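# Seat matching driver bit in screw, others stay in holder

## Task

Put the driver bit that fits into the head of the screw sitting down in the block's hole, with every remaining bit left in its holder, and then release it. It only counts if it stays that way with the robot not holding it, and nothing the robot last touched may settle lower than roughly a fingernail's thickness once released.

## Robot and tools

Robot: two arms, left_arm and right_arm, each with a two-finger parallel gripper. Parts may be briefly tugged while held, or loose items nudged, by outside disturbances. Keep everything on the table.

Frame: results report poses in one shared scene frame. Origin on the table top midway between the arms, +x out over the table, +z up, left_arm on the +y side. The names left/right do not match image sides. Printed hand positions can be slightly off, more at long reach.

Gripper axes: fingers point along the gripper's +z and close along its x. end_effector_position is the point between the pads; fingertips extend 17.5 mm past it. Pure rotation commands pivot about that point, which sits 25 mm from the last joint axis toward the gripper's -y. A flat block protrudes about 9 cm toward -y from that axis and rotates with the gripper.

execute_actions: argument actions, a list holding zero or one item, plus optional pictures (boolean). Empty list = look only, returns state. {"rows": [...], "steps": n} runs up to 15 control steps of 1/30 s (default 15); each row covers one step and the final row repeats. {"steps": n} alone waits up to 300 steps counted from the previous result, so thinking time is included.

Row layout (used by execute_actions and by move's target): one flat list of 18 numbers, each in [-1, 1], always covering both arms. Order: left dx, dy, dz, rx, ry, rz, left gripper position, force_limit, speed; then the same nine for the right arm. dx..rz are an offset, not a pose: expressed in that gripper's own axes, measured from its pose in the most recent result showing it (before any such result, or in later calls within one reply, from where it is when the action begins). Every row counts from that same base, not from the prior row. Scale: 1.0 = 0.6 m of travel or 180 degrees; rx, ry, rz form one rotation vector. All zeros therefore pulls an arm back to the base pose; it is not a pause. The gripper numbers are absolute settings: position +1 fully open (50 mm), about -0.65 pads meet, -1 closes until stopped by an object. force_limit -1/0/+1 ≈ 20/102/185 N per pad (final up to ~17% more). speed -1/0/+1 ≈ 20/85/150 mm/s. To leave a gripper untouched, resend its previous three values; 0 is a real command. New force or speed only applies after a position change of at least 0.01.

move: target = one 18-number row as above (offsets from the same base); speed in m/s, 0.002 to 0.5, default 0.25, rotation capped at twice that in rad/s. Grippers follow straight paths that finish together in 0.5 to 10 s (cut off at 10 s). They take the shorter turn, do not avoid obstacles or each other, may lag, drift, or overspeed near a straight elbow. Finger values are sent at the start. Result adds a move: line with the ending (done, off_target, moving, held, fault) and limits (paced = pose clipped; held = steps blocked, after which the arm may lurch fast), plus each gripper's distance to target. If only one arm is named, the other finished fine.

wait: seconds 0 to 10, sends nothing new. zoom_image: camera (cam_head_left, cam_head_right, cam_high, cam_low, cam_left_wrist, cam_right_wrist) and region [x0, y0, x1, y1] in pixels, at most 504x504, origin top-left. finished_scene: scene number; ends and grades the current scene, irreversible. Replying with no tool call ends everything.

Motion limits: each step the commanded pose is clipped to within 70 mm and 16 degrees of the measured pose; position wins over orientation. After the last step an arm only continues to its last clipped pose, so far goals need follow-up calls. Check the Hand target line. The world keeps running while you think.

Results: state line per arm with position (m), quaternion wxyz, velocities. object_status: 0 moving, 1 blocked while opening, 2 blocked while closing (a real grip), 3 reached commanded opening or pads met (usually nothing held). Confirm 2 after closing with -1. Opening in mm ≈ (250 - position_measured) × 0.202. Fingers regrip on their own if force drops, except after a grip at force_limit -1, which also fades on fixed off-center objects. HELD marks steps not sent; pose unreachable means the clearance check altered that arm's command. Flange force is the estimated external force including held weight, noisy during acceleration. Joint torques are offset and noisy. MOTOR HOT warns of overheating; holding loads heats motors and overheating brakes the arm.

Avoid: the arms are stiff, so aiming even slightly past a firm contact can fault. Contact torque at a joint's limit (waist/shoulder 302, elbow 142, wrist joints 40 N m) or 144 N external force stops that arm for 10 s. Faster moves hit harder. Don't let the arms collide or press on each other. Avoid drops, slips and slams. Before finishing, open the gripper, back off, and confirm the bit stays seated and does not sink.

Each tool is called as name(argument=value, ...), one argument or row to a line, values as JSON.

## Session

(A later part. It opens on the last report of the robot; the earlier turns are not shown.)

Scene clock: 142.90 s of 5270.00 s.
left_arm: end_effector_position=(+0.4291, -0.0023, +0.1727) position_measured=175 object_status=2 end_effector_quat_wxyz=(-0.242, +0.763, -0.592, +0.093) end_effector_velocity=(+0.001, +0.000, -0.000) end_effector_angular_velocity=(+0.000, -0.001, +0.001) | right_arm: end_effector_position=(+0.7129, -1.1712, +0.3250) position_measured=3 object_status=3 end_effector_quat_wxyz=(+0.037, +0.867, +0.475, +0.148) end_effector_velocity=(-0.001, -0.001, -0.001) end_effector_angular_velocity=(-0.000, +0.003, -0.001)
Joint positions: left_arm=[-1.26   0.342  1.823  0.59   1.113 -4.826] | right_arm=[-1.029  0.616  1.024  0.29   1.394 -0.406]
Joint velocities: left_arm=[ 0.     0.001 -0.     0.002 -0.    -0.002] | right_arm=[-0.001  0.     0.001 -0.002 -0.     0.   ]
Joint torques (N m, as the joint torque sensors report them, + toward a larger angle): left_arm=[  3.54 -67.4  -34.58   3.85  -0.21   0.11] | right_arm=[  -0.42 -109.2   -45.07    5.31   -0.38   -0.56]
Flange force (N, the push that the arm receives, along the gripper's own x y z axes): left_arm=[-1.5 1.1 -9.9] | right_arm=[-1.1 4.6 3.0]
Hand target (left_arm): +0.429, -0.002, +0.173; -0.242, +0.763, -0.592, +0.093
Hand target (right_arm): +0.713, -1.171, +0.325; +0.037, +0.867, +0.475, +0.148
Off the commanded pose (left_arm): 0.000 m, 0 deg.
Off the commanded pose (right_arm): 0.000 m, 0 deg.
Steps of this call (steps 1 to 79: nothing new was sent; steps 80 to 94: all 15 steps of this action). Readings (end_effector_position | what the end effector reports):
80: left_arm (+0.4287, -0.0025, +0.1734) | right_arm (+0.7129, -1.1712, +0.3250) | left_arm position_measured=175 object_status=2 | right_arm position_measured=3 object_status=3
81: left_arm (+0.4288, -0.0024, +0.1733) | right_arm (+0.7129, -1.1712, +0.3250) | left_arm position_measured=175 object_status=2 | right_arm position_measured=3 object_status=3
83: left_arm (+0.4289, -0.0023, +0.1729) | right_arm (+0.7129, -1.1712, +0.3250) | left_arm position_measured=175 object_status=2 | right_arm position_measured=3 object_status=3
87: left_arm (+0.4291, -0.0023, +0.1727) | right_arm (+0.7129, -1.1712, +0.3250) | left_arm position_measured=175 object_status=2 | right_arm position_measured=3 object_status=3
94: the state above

execute_actions(
  actions=[
    {"rows":[[0,0,0.0005,0,0,0,-1,-0.2,-0.5,0,0,0,0,0,0,1,0,0],[0,0,0.001,0,0,0,-1,-0.2,-0.5,0,0,0,0,0,0,1,0,0],[0,0,0.001,0,0,0,-1,-0.2,-0.5,0,0,0,0,0,0,1,0,0],[0,0,0.0013,0,0,0,-1,-0.2,-0.5,0,0,0,0,0,0,1,0,0]]},
  ],
  pictures=false,
)

Scene clock: 146.17 s of 5270.00 s.
left_arm: end_effector_position=(+0.4294, -0.0021, +0.1720) position_measured=175 object_status=2 end_effector_quat_wxyz=(-0.242, +0.763, -0.592, +0.094) end_effector_velocity=(-0.000, +0.002, -0.000) end_effector_angular_velocity=(+0.002, +0.001, +0.002) | right_arm: end_effector_position=(+0.7129, -1.1712, +0.3250) position_measured=3 object_status=3 end_effector_quat_wxyz=(+0.037, +0.867, +0.475, +0.148) end_effector_velocity=(+0.000, +0.000, -0.000) end_effector_angular_velocity=(+0.000, -0.000, +0.001)
Joint positions: left_arm=[-1.26   0.343  1.823  0.59   1.112 -4.827] | right_arm=[-1.029  0.616  1.024  0.29   1.394 -0.406]
Joint velocities: left_arm=[ 0.001 -0.001  0.002 -0.     0.002 -0.   ] | right_arm=[ 0.     0.    -0.     0.     0.    -0.001]
Joint torques (N m, as the joint torque sensors report them, + toward a larger angle): left_arm=[  2.57 -67.28 -35.37   4.23  -0.02   0.46] | right_arm=[  -0.7  -108.79  -43.76    5.42   -0.05   -0.56]
Flange force (N, the push that the arm receives, along the gripper's own x y z axes): left_arm=[-4.2 1.4 -8.5] | right_arm=[-1.2 7.7 1.8]
Hand target (left_arm): +0.429, -0.002, +0.172; -0.242, +0.763, -0.592, +0.093
Hand target (right_arm): +0.713, -1.171, +0.325; +0.037, +0.867, +0.475, +0.148
Off the commanded pose (left_arm): 0.000 m, 0 deg.
Off the commanded pose (right_arm): 0.000 m, 0 deg.
Steps of this call (steps 1 to 83: nothing new was sent; steps 84 to 98: all 15 steps of this action). Readings (end_effector_position | what the end effector reports):
84: left_arm (+0.4291, -0.0022, +0.1726) | right_arm (+0.7129, -1.1712, +0.3250) | left_arm position_measured=175 object_status=2 | right_arm position_measured=3 object_status=3
85: left_arm (+0.4292, -0.0022, +0.1726) | right_arm (+0.7129, -1.1712, +0.3250) | left_arm position_measured=175 object_status=2 | right_arm position_measured=3 object_status=3
87: left_arm (+0.4294, -0.0022, +0.1723) | right_arm (+0.7129, -1.1712, +0.3250) | left_arm position_measured=175 object_status=2 | right_arm position_measured=3 object_status=3
91: left_arm (+0.4294, -0.0021, +0.1721) | right_arm (+0.7129, -1.1712, +0.3250) | left_arm position_measured=175 object_status=2 | right_arm position_measured=3 object_status=3
98: the state above

execute_actions(
  actions=[
    {"rows":[[0,0,0.0005,0,0,0,-1,-0.2,-0.5,0,0,0,0,0,0,1,0,0],[0,0,0.001,0,0,0,-1,-0.2,-0.5,0,0,0,0,0,0,1,0,0],[0,0,0.001,0,0,0,-1,-0.2,-0.5,0,0,0,0,0,0,1,0,0],[0,0,0.0013,0,0,0,-1,-0.2,-0.5,0,0,0,0,0,0,1,0,0]]},
  ],
  pictures=false,
)

Scene clock: 149.40 s of 5270.00 s.
left_arm: end_effector_position=(+0.4297, -0.0019, +0.1713) position_measured=175 object_status=2 end_effector_quat_wxyz=(-0.242, +0.763, -0.592, +0.094) end_effector_velocity=(+0.001, -0.000, -0.000) end_effector_angular_velocity=(+0.000, +0.000, -0.001) | right_arm: end_effector_position=(+0.7129, -1.1712, +0.3250) position_measured=3 object_status=3 end_effector_quat_wxyz=(+0.037, +0.867, +0.475, +0.148) end_effector_velocity=(+0.000, +0.000, -0.000) end_effector_angular_velocity=(-0.000, +0.001, +0.001)
Joint positions: left_arm=[-1.259  0.343  1.824  0.591  1.111 -4.827] | right_arm=[-1.029  0.616  1.024  0.29   1.394 -0.406]
Joint velocities: left_arm=[ 0.001  0.001 -0.     0.    -0.001  0.002] | right_arm=[ 0.001  0.    -0.    -0.001  0.    -0.   ]
Joint torques (N m, as the joint torque sensors report them, + toward a larger angle): left_arm=[  3.4  -67.13 -34.75   4.13  -0.14   0.54] | right_arm=[  -0.06 -107.27  -44.74    5.36   -0.25   -0.34]
Flange force (N, the push that the arm receives, along the gripper's own x y z axes): left_arm=[-2.5 1.8 -9.7] | right_arm=[0.2 1.7 1.7]
Hand target (left_arm): +0.430, -0.002, +0.171; -0.242, +0.763, -0.592, +0.094
Hand target (right_arm): +0.713, -1.171, +0.325; +0.037, +0.867, +0.475, +0.148
Off the commanded pose (left_arm): 0.000 m, 0 deg.
Off the commanded pose (right_arm): 0.000 m, 0 deg.
Steps of this call (steps 1 to 82: nothing new was sent; steps 83 to 97: all 15 steps of this action). Readings (end_effector_position | what the end effector reports):
83: left_arm (+0.4294, -0.0020, +0.1720) | right_arm (+0.7129, -1.1712, +0.3250) | left_arm position_measured=175 object_status=2 | right_arm position_measured=3 object_status=3
84: left_arm (+0.4295, -0.0019, +0.1718) | right_arm (+0.7129, -1.1712, +0.3250) | left_arm position_measured=175 object_status=2 | right_arm position_measured=3 object_status=3
86: left_arm (+0.4297, -0.0019, +0.1715) | right_arm (+0.7129, -1.1712, +0.3250) | left_arm position_measured=175 object_status=2 | right_arm position_measured=3 object_status=3
90: left_arm (+0.4297, -0.0019, +0.1713) | right_arm (+0.7129, -1.1712, +0.3250) | left_arm position_measured=175 object_status=2 | right_arm position_measured=3 object_status=3
97: the state above

execute_actions(
  actions=[
    {"rows":[[0,0,0.0005,0,0,0,-1,-0.2,-0.5,0,0,0,0,0,0,1,0,0],[0,0,0.001,0,0,0,-1,-0.2,-0.5,0,0,0,0,0,0,1,0,0],[0,0,0.001,0,0,0,-1,-0.2,-0.5,0,0,0,0,0,0,1,0,0],[0,0,0.0013,0,0,0,-1,-0.2,-0.5,0,0,0,0,0,0,1,0,0]]},
  ],
  pictures=false,
)

Scene clock: 152.67 s of 5270.00 s.
left_arm: end_effector_position=(+0.4301, -0.0017, +0.1707) position_measured=175 object_status=2 end_effector_quat_wxyz=(-0.242, +0.763, -0.592, +0.093) end_effector_velocity=(-0.000, -0.000, +0.000) end_effector_angular_velocity=(-0.001, +0.000, +0.002) | right_arm: end_effector_position=(+0.7129, -1.1712, +0.3250) position_measured=3 object_status=3 end_effector_quat_wxyz=(+0.037, +0.867, +0.475, +0.148) end_effector_velocity=(+0.000, -0.000, -0.000) end_effector_angular_velocity=(-0.002, +0.002, +0.001)
Joint positions: left_arm=[-1.259  0.344  1.824  0.591  1.11  -4.827] | right_arm=[-1.029  0.616  1.024  0.29   1.394 -0.406]
Joint velocities: left_arm=[-0.    -0.    -0.    -0.001  0.    -0.001] | right_arm=[ 0.001  0.    -0.001 -0.002 -0.    -0.   ]
Joint torques (N m, as the joint torque sensors report them, + toward a larger angle): left_arm=[  2.7  -67.32 -33.22   4.04   0.53   0.06] | right_arm=[   0.63 -107.84  -45.86    5.31   -0.23   -0.55]
Flange force (N, the push that the arm receives, along the gripper's own x y z axes): left_arm=[-0.3 -0.7 -9.8] | right_arm=[-0.3 -0.8 3.0]
Hand target (left_arm): +0.430, -0.002, +0.171; -0.242, +0.763, -0.592, +0.094
Hand target (right_arm): +0.713, -1.171, +0.325; +0.037, +0.867, +0.475, +0.148
Off the commanded pose (left_arm): 0.000 m, 0 deg.
Off the commanded pose (right_arm): 0.000 m, 0 deg.
Steps of this call (steps 1 to 83: nothing new was sent; steps 84 to 98: all 15 steps of this action). Readings (end_effector_position | what the end effector reports):
84: left_arm (+0.4298, -0.0019, +0.1713) | right_arm (+0.7129, -1.1712, +0.3250) | left_arm position_measured=175 object_status=2 | right_arm position_measured=3 object_status=3
85: left_arm (+0.4299, -0.0019, +0.1712) | right_arm (+0.7129, -1.1712, +0.3250) | left_arm position_measured=175 object_status=2 | right_arm position_measured=3 object_status=3
87: left_arm (+0.4300, -0.0018, +0.1709) | right_arm (+0.7129, -1.1712, +0.3250) | left_arm position_measured=175 object_status=2 | right_arm position_measured=3 object_status=3
91: left_arm (+0.4301, -0.0017, +0.1707) | right_arm (+0.7129, -1.1712, +0.3250) | left_arm position_measured=175 object_status=2 | right_arm position_measured=3 object_status=3
98: the state above

execute_actions(
  actions=[
    {"rows":[[0,0,0.0005,0,0,0,-1,-0.2,-0.5,0,0,0,0,0,0,1,0,0],[0,0,0.001,0,0,0,-1,-0.2,-0.5,0,0,0,0,0,0,1,0,0],[0,0,0.001,0,0,0,-1,-0.2,-0.5,0,0,0,0,0,0,1,0,0],[0,0,0.0013,0,0,0,-1,-0.2,-0.5,0,0,0,0,0,0,1,0,0]]},
  ],
  pictures=false,
)

Scene clock: 156.73 s of 5270.00 s.
left_arm: end_effector_position=(+0.4304, -0.0014, +0.1700) position_measured=175 object_status=2 end_effector_quat_wxyz=(-0.242, +0.763, -0.592, +0.093) end_effector_velocity=(+0.000, -0.000, +0.001) end_effector_angular_velocity=(-0.002, -0.000, +0.001) | right_arm: end_effector_position=(+0.7129, -1.1712, +0.3250) position_measured=3 object_status=3 end_effector_quat_wxyz=(+0.037, +0.867, +0.475, +0.148) end_effector_velocity=(+0.001, +0.001, +0.000) end_effector_angular_velocity=(-0.000, +0.000, +0.002)
Joint positions: left_arm=[-1.258  0.345  1.825  0.592  1.108 -4.827] | right_arm=[-1.029  0.616  1.024  0.29   1.394 -0.406]
Joint velocities: left_arm=[ 0.001 -0.001 -0.001 -0.001  0.001  0.   ] | right_arm=[ 0.002 -0.    -0.    -0.    -0.    -0.   ]
Joint torques (N m, as the joint torque sensors report them, + toward a larger angle): left_arm=[  5.63 -66.08 -33.85   4.26  -0.11   0.04] | right_arm=[   1.14 -107.44  -44.56    5.05   -0.27   -0.53]
Flange force (N, the push that the arm receives, along the gripper's own x y z axes): left_arm=[-2.8 2.9 -13.6] | right_arm=[-1.0 2.1 1.1]
Hand target (left_arm): +0.430, -0.001, +0.170; -0.242, +0.763, -0.592, +0.093
Hand target (right_arm): +0.713, -1.171, +0.325; +0.037, +0.867, +0.475, +0.148
Off the commanded pose (left_arm): 0.000 m, 0 deg.
Off the commanded pose (right_arm): 0.000 m, 0 deg.
Steps of this call (steps 1 to 90: nothing new was sent; then 0.57 s passed at rest; steps 91 to 105: all 15 steps of this action). Readings (end_effector_position | what the end effector reports):
91: left_arm (+0.4301, -0.0016, +0.1706) | right_arm (+0.7129, -1.1712, +0.3250) | left_arm position_measured=175 object_status=2 | right_arm position_measured=3 object_status=3
92: left_arm (+0.4302, -0.0016, +0.1705) | right_arm (+0.7129, -1.1712, +0.3250) | left_arm position_measured=175 object_status=2 | right_arm position_measured=3 object_status=3
94: left_arm (+0.4304, -0.0016, +0.1702) | right_arm (+0.7129, -1.1712, +0.3250) | left_arm position_measured=175 object_status=2 | right_arm position_measured=3 object_status=3
98: left_arm (+0.4304, -0.0015, +0.1700) | right_arm (+0.7129, -1.1712, +0.3250) | left_arm position_measured=175 object_status=2 | right_arm position_measured=3 object_status=3
105: the state above

execute_actions(
  actions=[
    {"rows":[[0,0,0.0005,0,0,0,-1,-0.2,-0.5,0,0,0,0,0,0,1,0,0],[0,0,0.0005,0,0,0,-1,-0.2,-0.5,0,0,0,0,0,0,1,0,0],[0,0,0.001,0,0,0,-1,-0.2,-0.5,0,0,0,0,0,0,1,0,0]]},
  ],
  pictures=false,
)

Scene clock: 159.27 s of 5270.00 s.
left_arm: end_effector_position=(+0.4307, -0.0013, +0.1695) position_measured=175 object_status=2 end_effector_quat_wxyz=(-0.242, +0.763, -0.592, +0.094) end_effector_velocity=(-0.000, +0.001, -0.002) end_effector_angular_velocity=(+0.002, +0.002, -0.000) | right_arm: end_effector_position=(+0.7129, -1.1712, +0.3250) position_measured=3 object_status=3 end_effector_quat_wxyz=(+0.037, +0.867, +0.475, +0.148) end_effector_velocity=(+0.000, +0.001, +0.000) end_effector_angular_velocity=(+0.001, -0.000, +0.001)
Joint positions: left_arm=[-1.258  0.345  1.825  0.592  1.107 -4.828] | right_arm=[-1.029  0.616  1.024  0.29   1.394 -0.406]
Joint velocities: left_arm=[ 0.001  0.001  0.002 -0.    -0.001  0.001] | right_arm=[ 0.    -0.001  0.001  0.001  0.    -0.   ]
Joint torques (N m, as the joint torque sensors report them, + toward a larger angle): left_arm=[  5.5  -61.76 -32.11   4.14  -0.23   0.36] | right_arm=[   0.88 -108.11  -44.24    5.49   -0.53   -0.54]
Flange force (N, the push that the arm receives, along the gripper's own x y z axes): left_arm=[-5.5 1.6 -17.1] | right_arm=[-1.5 5.0 0.7]
Hand target (left_arm): +0.431, -0.001, +0.169; -0.242, +0.763, -0.592, +0.093
Hand target (right_arm): +0.713, -1.171, +0.325; +0.037, +0.867, +0.475, +0.148
Off the commanded pose (left_arm): 0.000 m, 0 deg.
Off the commanded pose (right_arm): 0.000 m, 0 deg.
Steps of this call (steps 1 to 61: nothing new was sent; steps 62 to 76: all 15 steps of this action). Readings (end_effector_position | what the end effector reports):
62: left_arm (+0.4304, -0.0014, +0.1700) | right_arm (+0.7129, -1.1712, +0.3250) | left_arm position_measured=175 object_status=2 | right_arm position_measured=3 object_status=3
63: left_arm (+0.4305, -0.0014, +0.1699) | right_arm (+0.7129, -1.1712, +0.3250) | left_arm position_measured=175 object_status=2 | right_arm position_measured=3 object_status=3
65: left_arm (+0.4307, -0.0014, +0.1696) | right_arm (+0.7129, -1.1712, +0.3250) | left_arm position_measured=175 object_status=2 | right_arm position_measured=3 object_status=3
69: left_arm (+0.4307, -0.0013, +0.1695) | right_arm (+0.7129, -1.1712, +0.3250) | left_arm position_measured=175 object_status=2 | right_arm position_measured=3 object_status=3
76: the state above

execute_actions(
  actions=[
    {"rows":[[0,0,0.0005,0,0,0,-1,-0.2,-0.5,0,0,0,0,0,0,1,0,0],[0,0,0.0005,0,0,0,-1,-0.2,-0.5,0,0,0,0,0,0,1,0,0],[0,0,0.001,0,0,0,-1,-0.2,-0.5,0,0,0,0,0,0,1,0,0]]},
  ],
  pictures=false,
)

Scene clock: 162.40 s of 5270.00 s.
left_arm: end_effector_position=(+0.4309, -0.0012, +0.1690) position_measured=175 object_status=2 end_effector_quat_wxyz=(-0.242, +0.763, -0.592, +0.094) end_effector_velocity=(-0.001, +0.001, -0.002) end_effector_angular_velocity=(+0.004, +0.002, -0.002) | right_arm: end_effector_position=(+0.7129, -1.1712, +0.3250) position_measured=3 object_status=3 end_effector_quat_wxyz=(+0.037, +0.867, +0.475, +0.148) end_effector_velocity=(-0.001, -0.001, +0.000) end_effector_angular_velocity=(-0.001, +0.001, -0.002)
Joint positions: left_arm=[-1.257  0.346  1.826  0.592  1.106 -4.828] | right_arm=[-1.029  0.616  1.024  0.29   1.394 -0.406]
Joint velocities: left_arm=[-0.001  0.001  0.002  0.     0.     0.002] | right_arm=[-0.002 -0.     0.    -0.001 -0.     0.   ]
Joint torques (N m, as the joint torque sensors report them, + toward a larger angle): left_arm=[  5.21 -64.85 -31.98   4.09  -0.26   0.24] | right_arm=[  -1.53 -106.91  -44.75    5.29   -0.09   -0.43]
Flange force (N, the push that the arm receives, along the gripper's own x y z axes): left_arm=[-0.5 1.7 -14.8] | right_arm=[0.8 1.1 2.1]
Hand target (left_arm): +0.431, -0.001, +0.169; -0.242, +0.763, -0.592, +0.094
Hand target (right_arm): +0.713, -1.171, +0.325; +0.037, +0.867, +0.475, +0.148
Off the commanded pose (left_arm): 0.000 m, 0 deg.
Off the commanded pose (right_arm): 0.000 m, 0 deg.
Steps of this call (steps 1 to 79: nothing new was sent; steps 80 to 94: all 15 steps of this action). Readings (end_effector_position | what the end effector reports):
80: left_arm (+0.4307, -0.0013, +0.1694) | right_arm (+0.7129, -1.1712, +0.3250) | left_arm position_measured=175 object_status=2 | right_arm position_measured=3 object_status=3
81: left_arm (+0.4307, -0.0012, +0.1694) | right_arm (+0.7129, -1.1712, +0.3250) | left_arm position_measured=175 object_status=2 | right_arm position_measured=3 object_status=3
83: left_arm (+0.4309, -0.0013, +0.1693) | right_arm (+0.7129, -1.1712, +0.3250) | left_arm position_measured=175 object_status=2 | right_arm position_measured=3 object_status=3
87: left_arm (+0.4310, -0.0013, +0.1692) | right_arm (+0.7129, -1.1712, +0.3250) | left_arm position_measured=175 object_status=2 | right_arm position_measured=3 object_status=3
94: the state above

execute_actions(
  actions=[
    {"rows":[[0,0,0.0005,0,0,0,-1,-0.2,-0.5,0,0,0,0,0,0,1,0,0],[0,0,0.0005,0,0,0,-1,-0.2,-0.5,0,0,0,0,0,0,1,0,0],[0,0,0.0012,0,0,0,-1,-0.2,-0.5,0,0,0,0,0,0,1,0,0]]},
  ],
  pictures=false,
)

Scene clock: 165.10 s of 5270.00 s.
left_arm: end_effector_position=(+0.4313, -0.0010, +0.1685) position_measured=175 object_status=2 end_effector_quat_wxyz=(-0.242, +0.763, -0.592, +0.094) end_effector_velocity=(-0.001, +0.001, -0.002) end_effector_angular_velocity=(+0.003, +0.002, +0.000) | right_arm: end_effector_position=(+0.7129, -1.1712, +0.3250) position_measured=3 object_status=3 end_effector_quat_wxyz=(+0.037, +0.867, +0.475, +0.148) end_effector_velocity=(+0.000, -0.000, -0.001) end_effector_angular_velocity=(+0.000, +0.000, -0.000)
Joint positions: left_arm=[-1.257  0.346  1.826  0.593  1.105 -4.828] | right_arm=[-1.029  0.616  1.024  0.29   1.394 -0.406]
Joint velocities: left_arm=[ 0.     0.001  0.003 -0.001 -0.001  0.   ] | right_arm=[-0.     0.001  0.     0.    -0.     0.   ]
Joint torques (N m, as the joint torque sensors report them, + toward a larger angle): left_arm=[ 17.86 -41.65 -19.12   3.56  -0.92   0.47] | right_arm=[   0.09 -105.97  -44.27    5.25   -0.42   -0.59]
Flange force (N, the push that the arm receives, along the gripper's own x y z axes): left_arm=[-8.2 4.1 -52.6] | right_arm=[0.2 1.3 0.3]
Hand target (left_arm): +0.431, -0.001, +0.168; -0.242, +0.763, -0.592, +0.094
Hand target (right_arm): +0.713, -1.171, +0.325; +0.037, +0.867, +0.475, +0.148
Off the commanded pose (left_arm): 0.000 m, 0 deg.
Off the commanded pose (right_arm): 0.000 m, 0 deg.
Steps of this call (steps 1 to 66: nothing new was sent; steps 67 to 81: all 15 steps of this action). Readings (end_effector_position | what the end effector reports):
67: left_arm (+0.4309, -0.0011, +0.1689) | right_arm (+0.7129, -1.1712, +0.3250) | left_arm position_measured=175 object_status=2 | right_arm position_measured=3 object_status=3
68: left_arm (+0.4310, -0.0010, +0.1688) | right_arm (+0.7129, -1.1712, +0.3250) | left_arm position_measured=175 object_status=2 | right_arm position_measured=3 object_status=3
70: left_arm (+0.4312, -0.0011, +0.1686) | right_arm (+0.7129, -1.1712, +0.3250) | left_arm position_measured=175 object_status=2 | right_arm position_measured=3 object_status=3
74: left_arm (+0.4312, -0.0011, +0.1685) | right_arm (+0.7129, -1.1712, +0.3250) | left_arm position_measured=175 object_status=2 | right_arm position_measured=3 object_status=3
81: the state above

Bottomed.

move(
  target=[0,0,-0.0008,0,0,0,0.35,-0.2,-0.5,0,0,0,0,0,0,1,0,0],
  speed=0.005,
)

move(
  target=[0,0,-0.08,0,0,0,0.35,-0.2,-0.5,0,0,0,0,0,0,1,0,0],
  speed=0.08,
)

zoom_image(
  camera="cam_left_wrist",
  region=[200,130,300,230],
)

Scene clock: 168.90 s of 5270.00 s.
left_arm: end_effector_position=(+0.4311, -0.0012, +0.1689) position_measured=100 object_status=3 end_effector_quat_wxyz=(-0.242, +0.763, -0.592, +0.094) end_effector_velocity=(-0.001, +0.001, -0.002) end_effector_angular_velocity=(+0.001, +0.004, +0.002) | right_arm: end_effector_position=(+0.7129, -1.1712, +0.3250) position_measured=3 object_status=3 end_effector_quat_wxyz=(+0.037, +0.867, +0.475, +0.148) end_effector_velocity=(+0.001, +0.001, +0.001) end_effector_angular_velocity=(-0.001, -0.000, +0.002)
Joint positions: left_arm=[-1.257  0.346  1.826  0.593  1.106 -4.828] | right_arm=[-1.029  0.616  1.024  0.29   1.394 -0.406]
Joint velocities: left_arm=[ 0.     0.001  0.002 -0.004 -0.     0.001] | right_arm=[ 0.001 -0.001 -0.    -0.     0.    -0.   ]
Joint torques (N m, as the joint torque sensors report them, + toward a larger angle): left_arm=[  1.33 -71.18 -38.84   4.25   0.42   0.32] | right_arm=[  -0.74 -109.25  -44.82    5.49   -0.32   -0.53]
Flange force (N, the push that the arm receives, along the gripper's own x y z axes): left_arm=[-5.2 3.5 -1.1] | right_arm=[-0.2 5.3 2.3]
Hand target (left_arm): +0.431, -0.001, +0.169; -0.242, +0.763, -0.592, +0.094
Hand target (right_arm): +0.713, -1.171, +0.325; +0.037, +0.867, +0.475, +0.148
Off the commanded pose (left_arm): 0.000 m, 0 deg.
Off the commanded pose (right_arm): 0.000 m, 0 deg.
After step 90, 0.10 s passed at rest.
move: done

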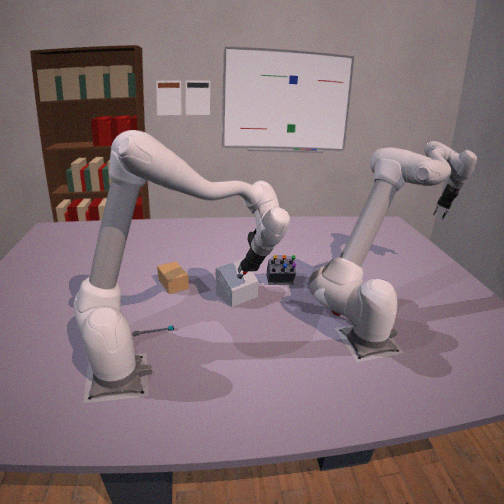

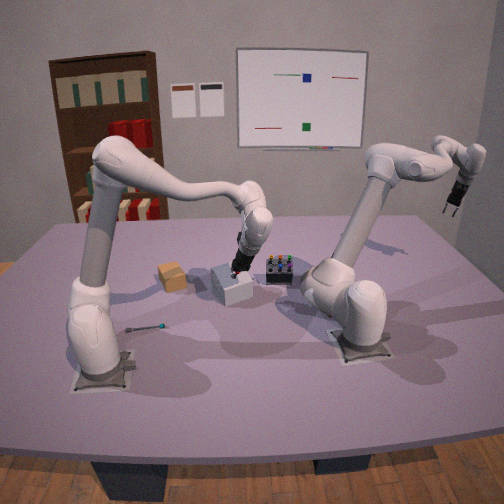

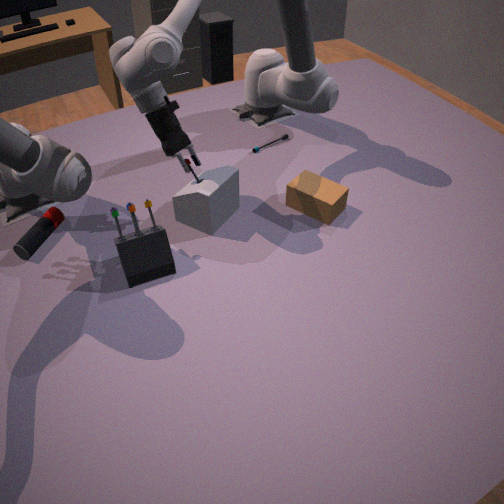

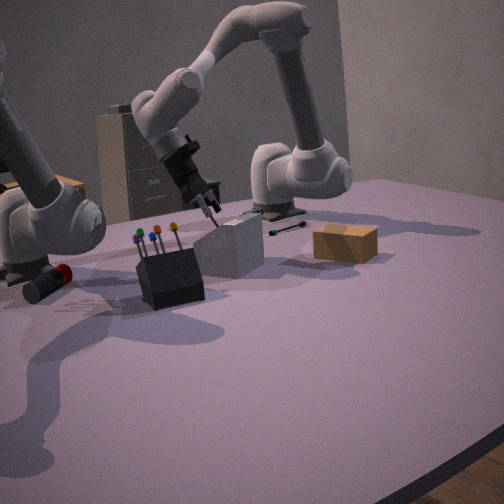

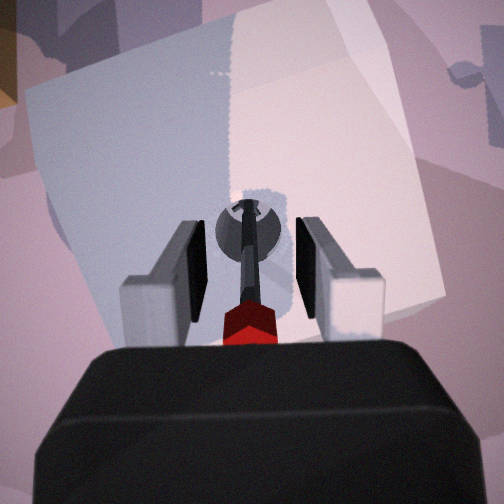

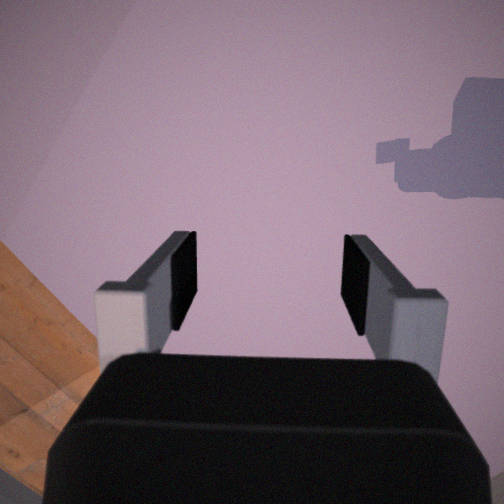

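Scene clock: 169.77 s of 5270.00 s.
left_arm: end_effector_position=(+0.4104, -0.0135, +0.2104) position_measured=100 object_status=3 end_effector_quat_wxyz=(-0.242, +0.763, -0.592, +0.094) end_effector_velocity=(-0.001, -0.000, -0.001) end_effector_angular_velocity=(+0.001, +0.001, -0.001) | right_arm: end_effector_position=(+0.7129, -1.1712, +0.3250) position_measured=3 object_status=3 end_effector_quat_wxyz=(+0.037, +0.867, +0.475, +0.148) end_effector_velocity=(+0.000, +0.000, +0.000) end_effector_angular_velocity=(-0.000, -0.000, -0.000)
Joint positions: left_arm=[-1.293  0.311  1.787  0.567  1.184 -4.812] | right_arm=[-1.029  0.616  1.024  0.29   1.394 -0.406]
Joint velocities: left_arm=[-0.001  0.001  0.001 -0.001 -0.     0.   ] | right_arm=[ 0.    -0.    -0.    -0.     0.     0.001]
Joint torques (N m, as the joint torque sensors report them, + toward a larger angle): left_arm=[  0.55 -66.9  -40.97   4.49   0.17  -0.28] | right_arm=[   0.28 -108.34  -44.48    5.39   -0.3    -0.5 ]
Flange force (N, the push that the arm receives, along the gripper's own x y z axes): left_arm=[-10.2 1.6 -2.3] | right_arm=[-1.1 4.4 1.2]
Hand target (left_arm): +0.410, -0.013, +0.210; -0.242, +0.763, -0.592, +0.094
Hand target (right_arm): +0.713, -1.171, +0.325; +0.037, +0.867, +0.475, +0.148
Off the commanded pose (left_arm): 0.000 m, 0 deg.
Off the commanded pose (right_arm): 0.000 m, 0 deg.
move: done

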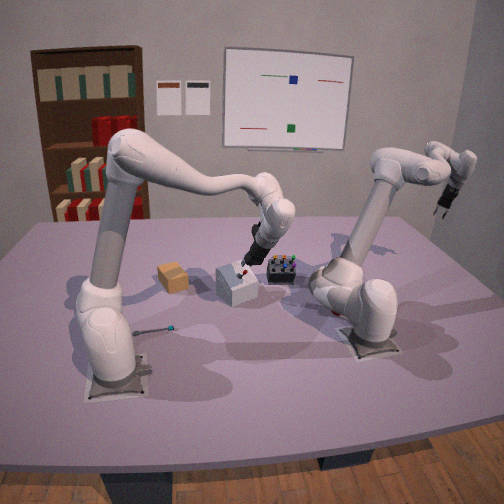

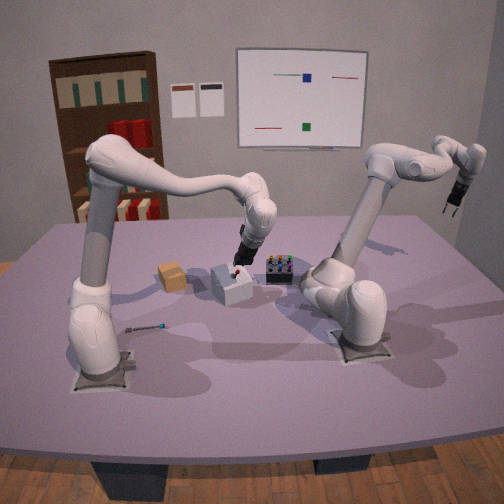

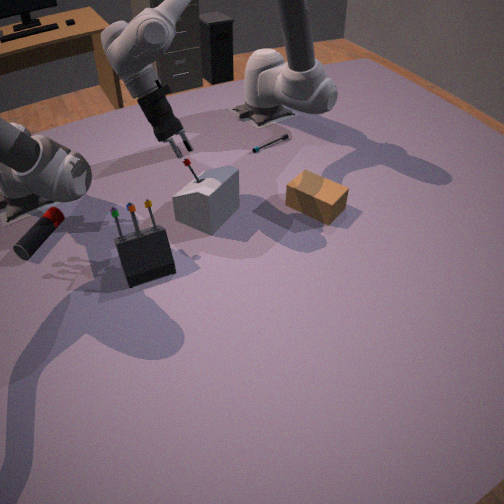

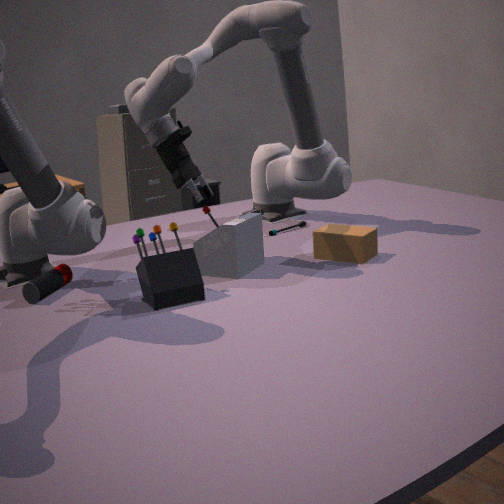

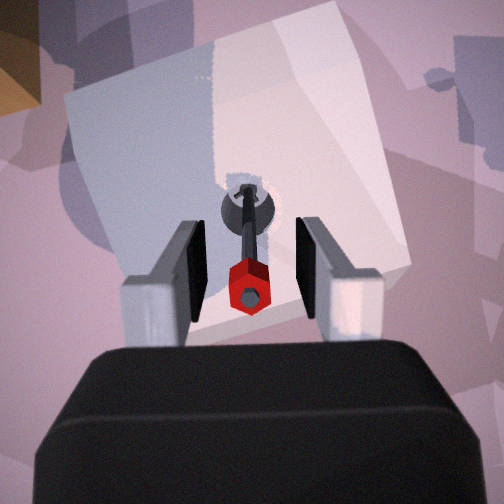

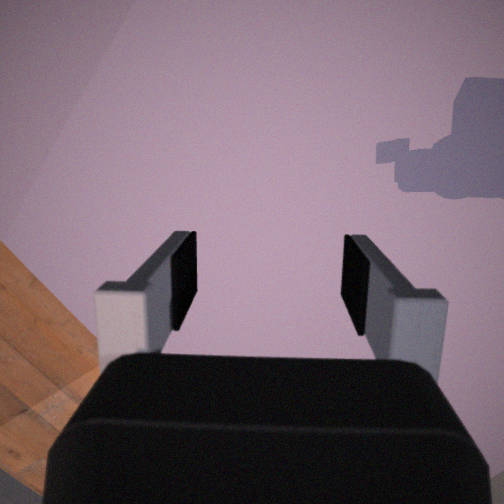

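Region (200, 130, 300, 230) of cam_left_wrist's 504x504 image, scaled by 5.040, with more detail than that image has.

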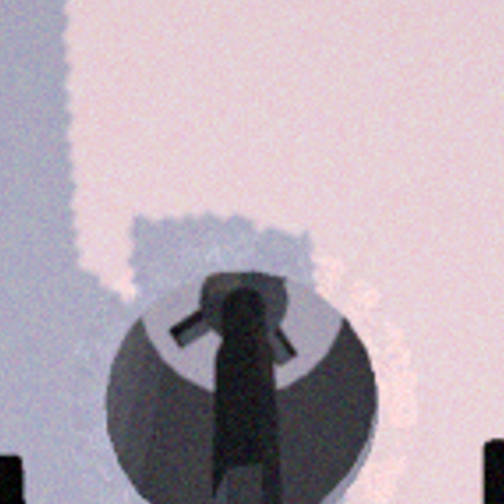

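finished_scene(
  scene=2,
)

The scene is finished: the task was done.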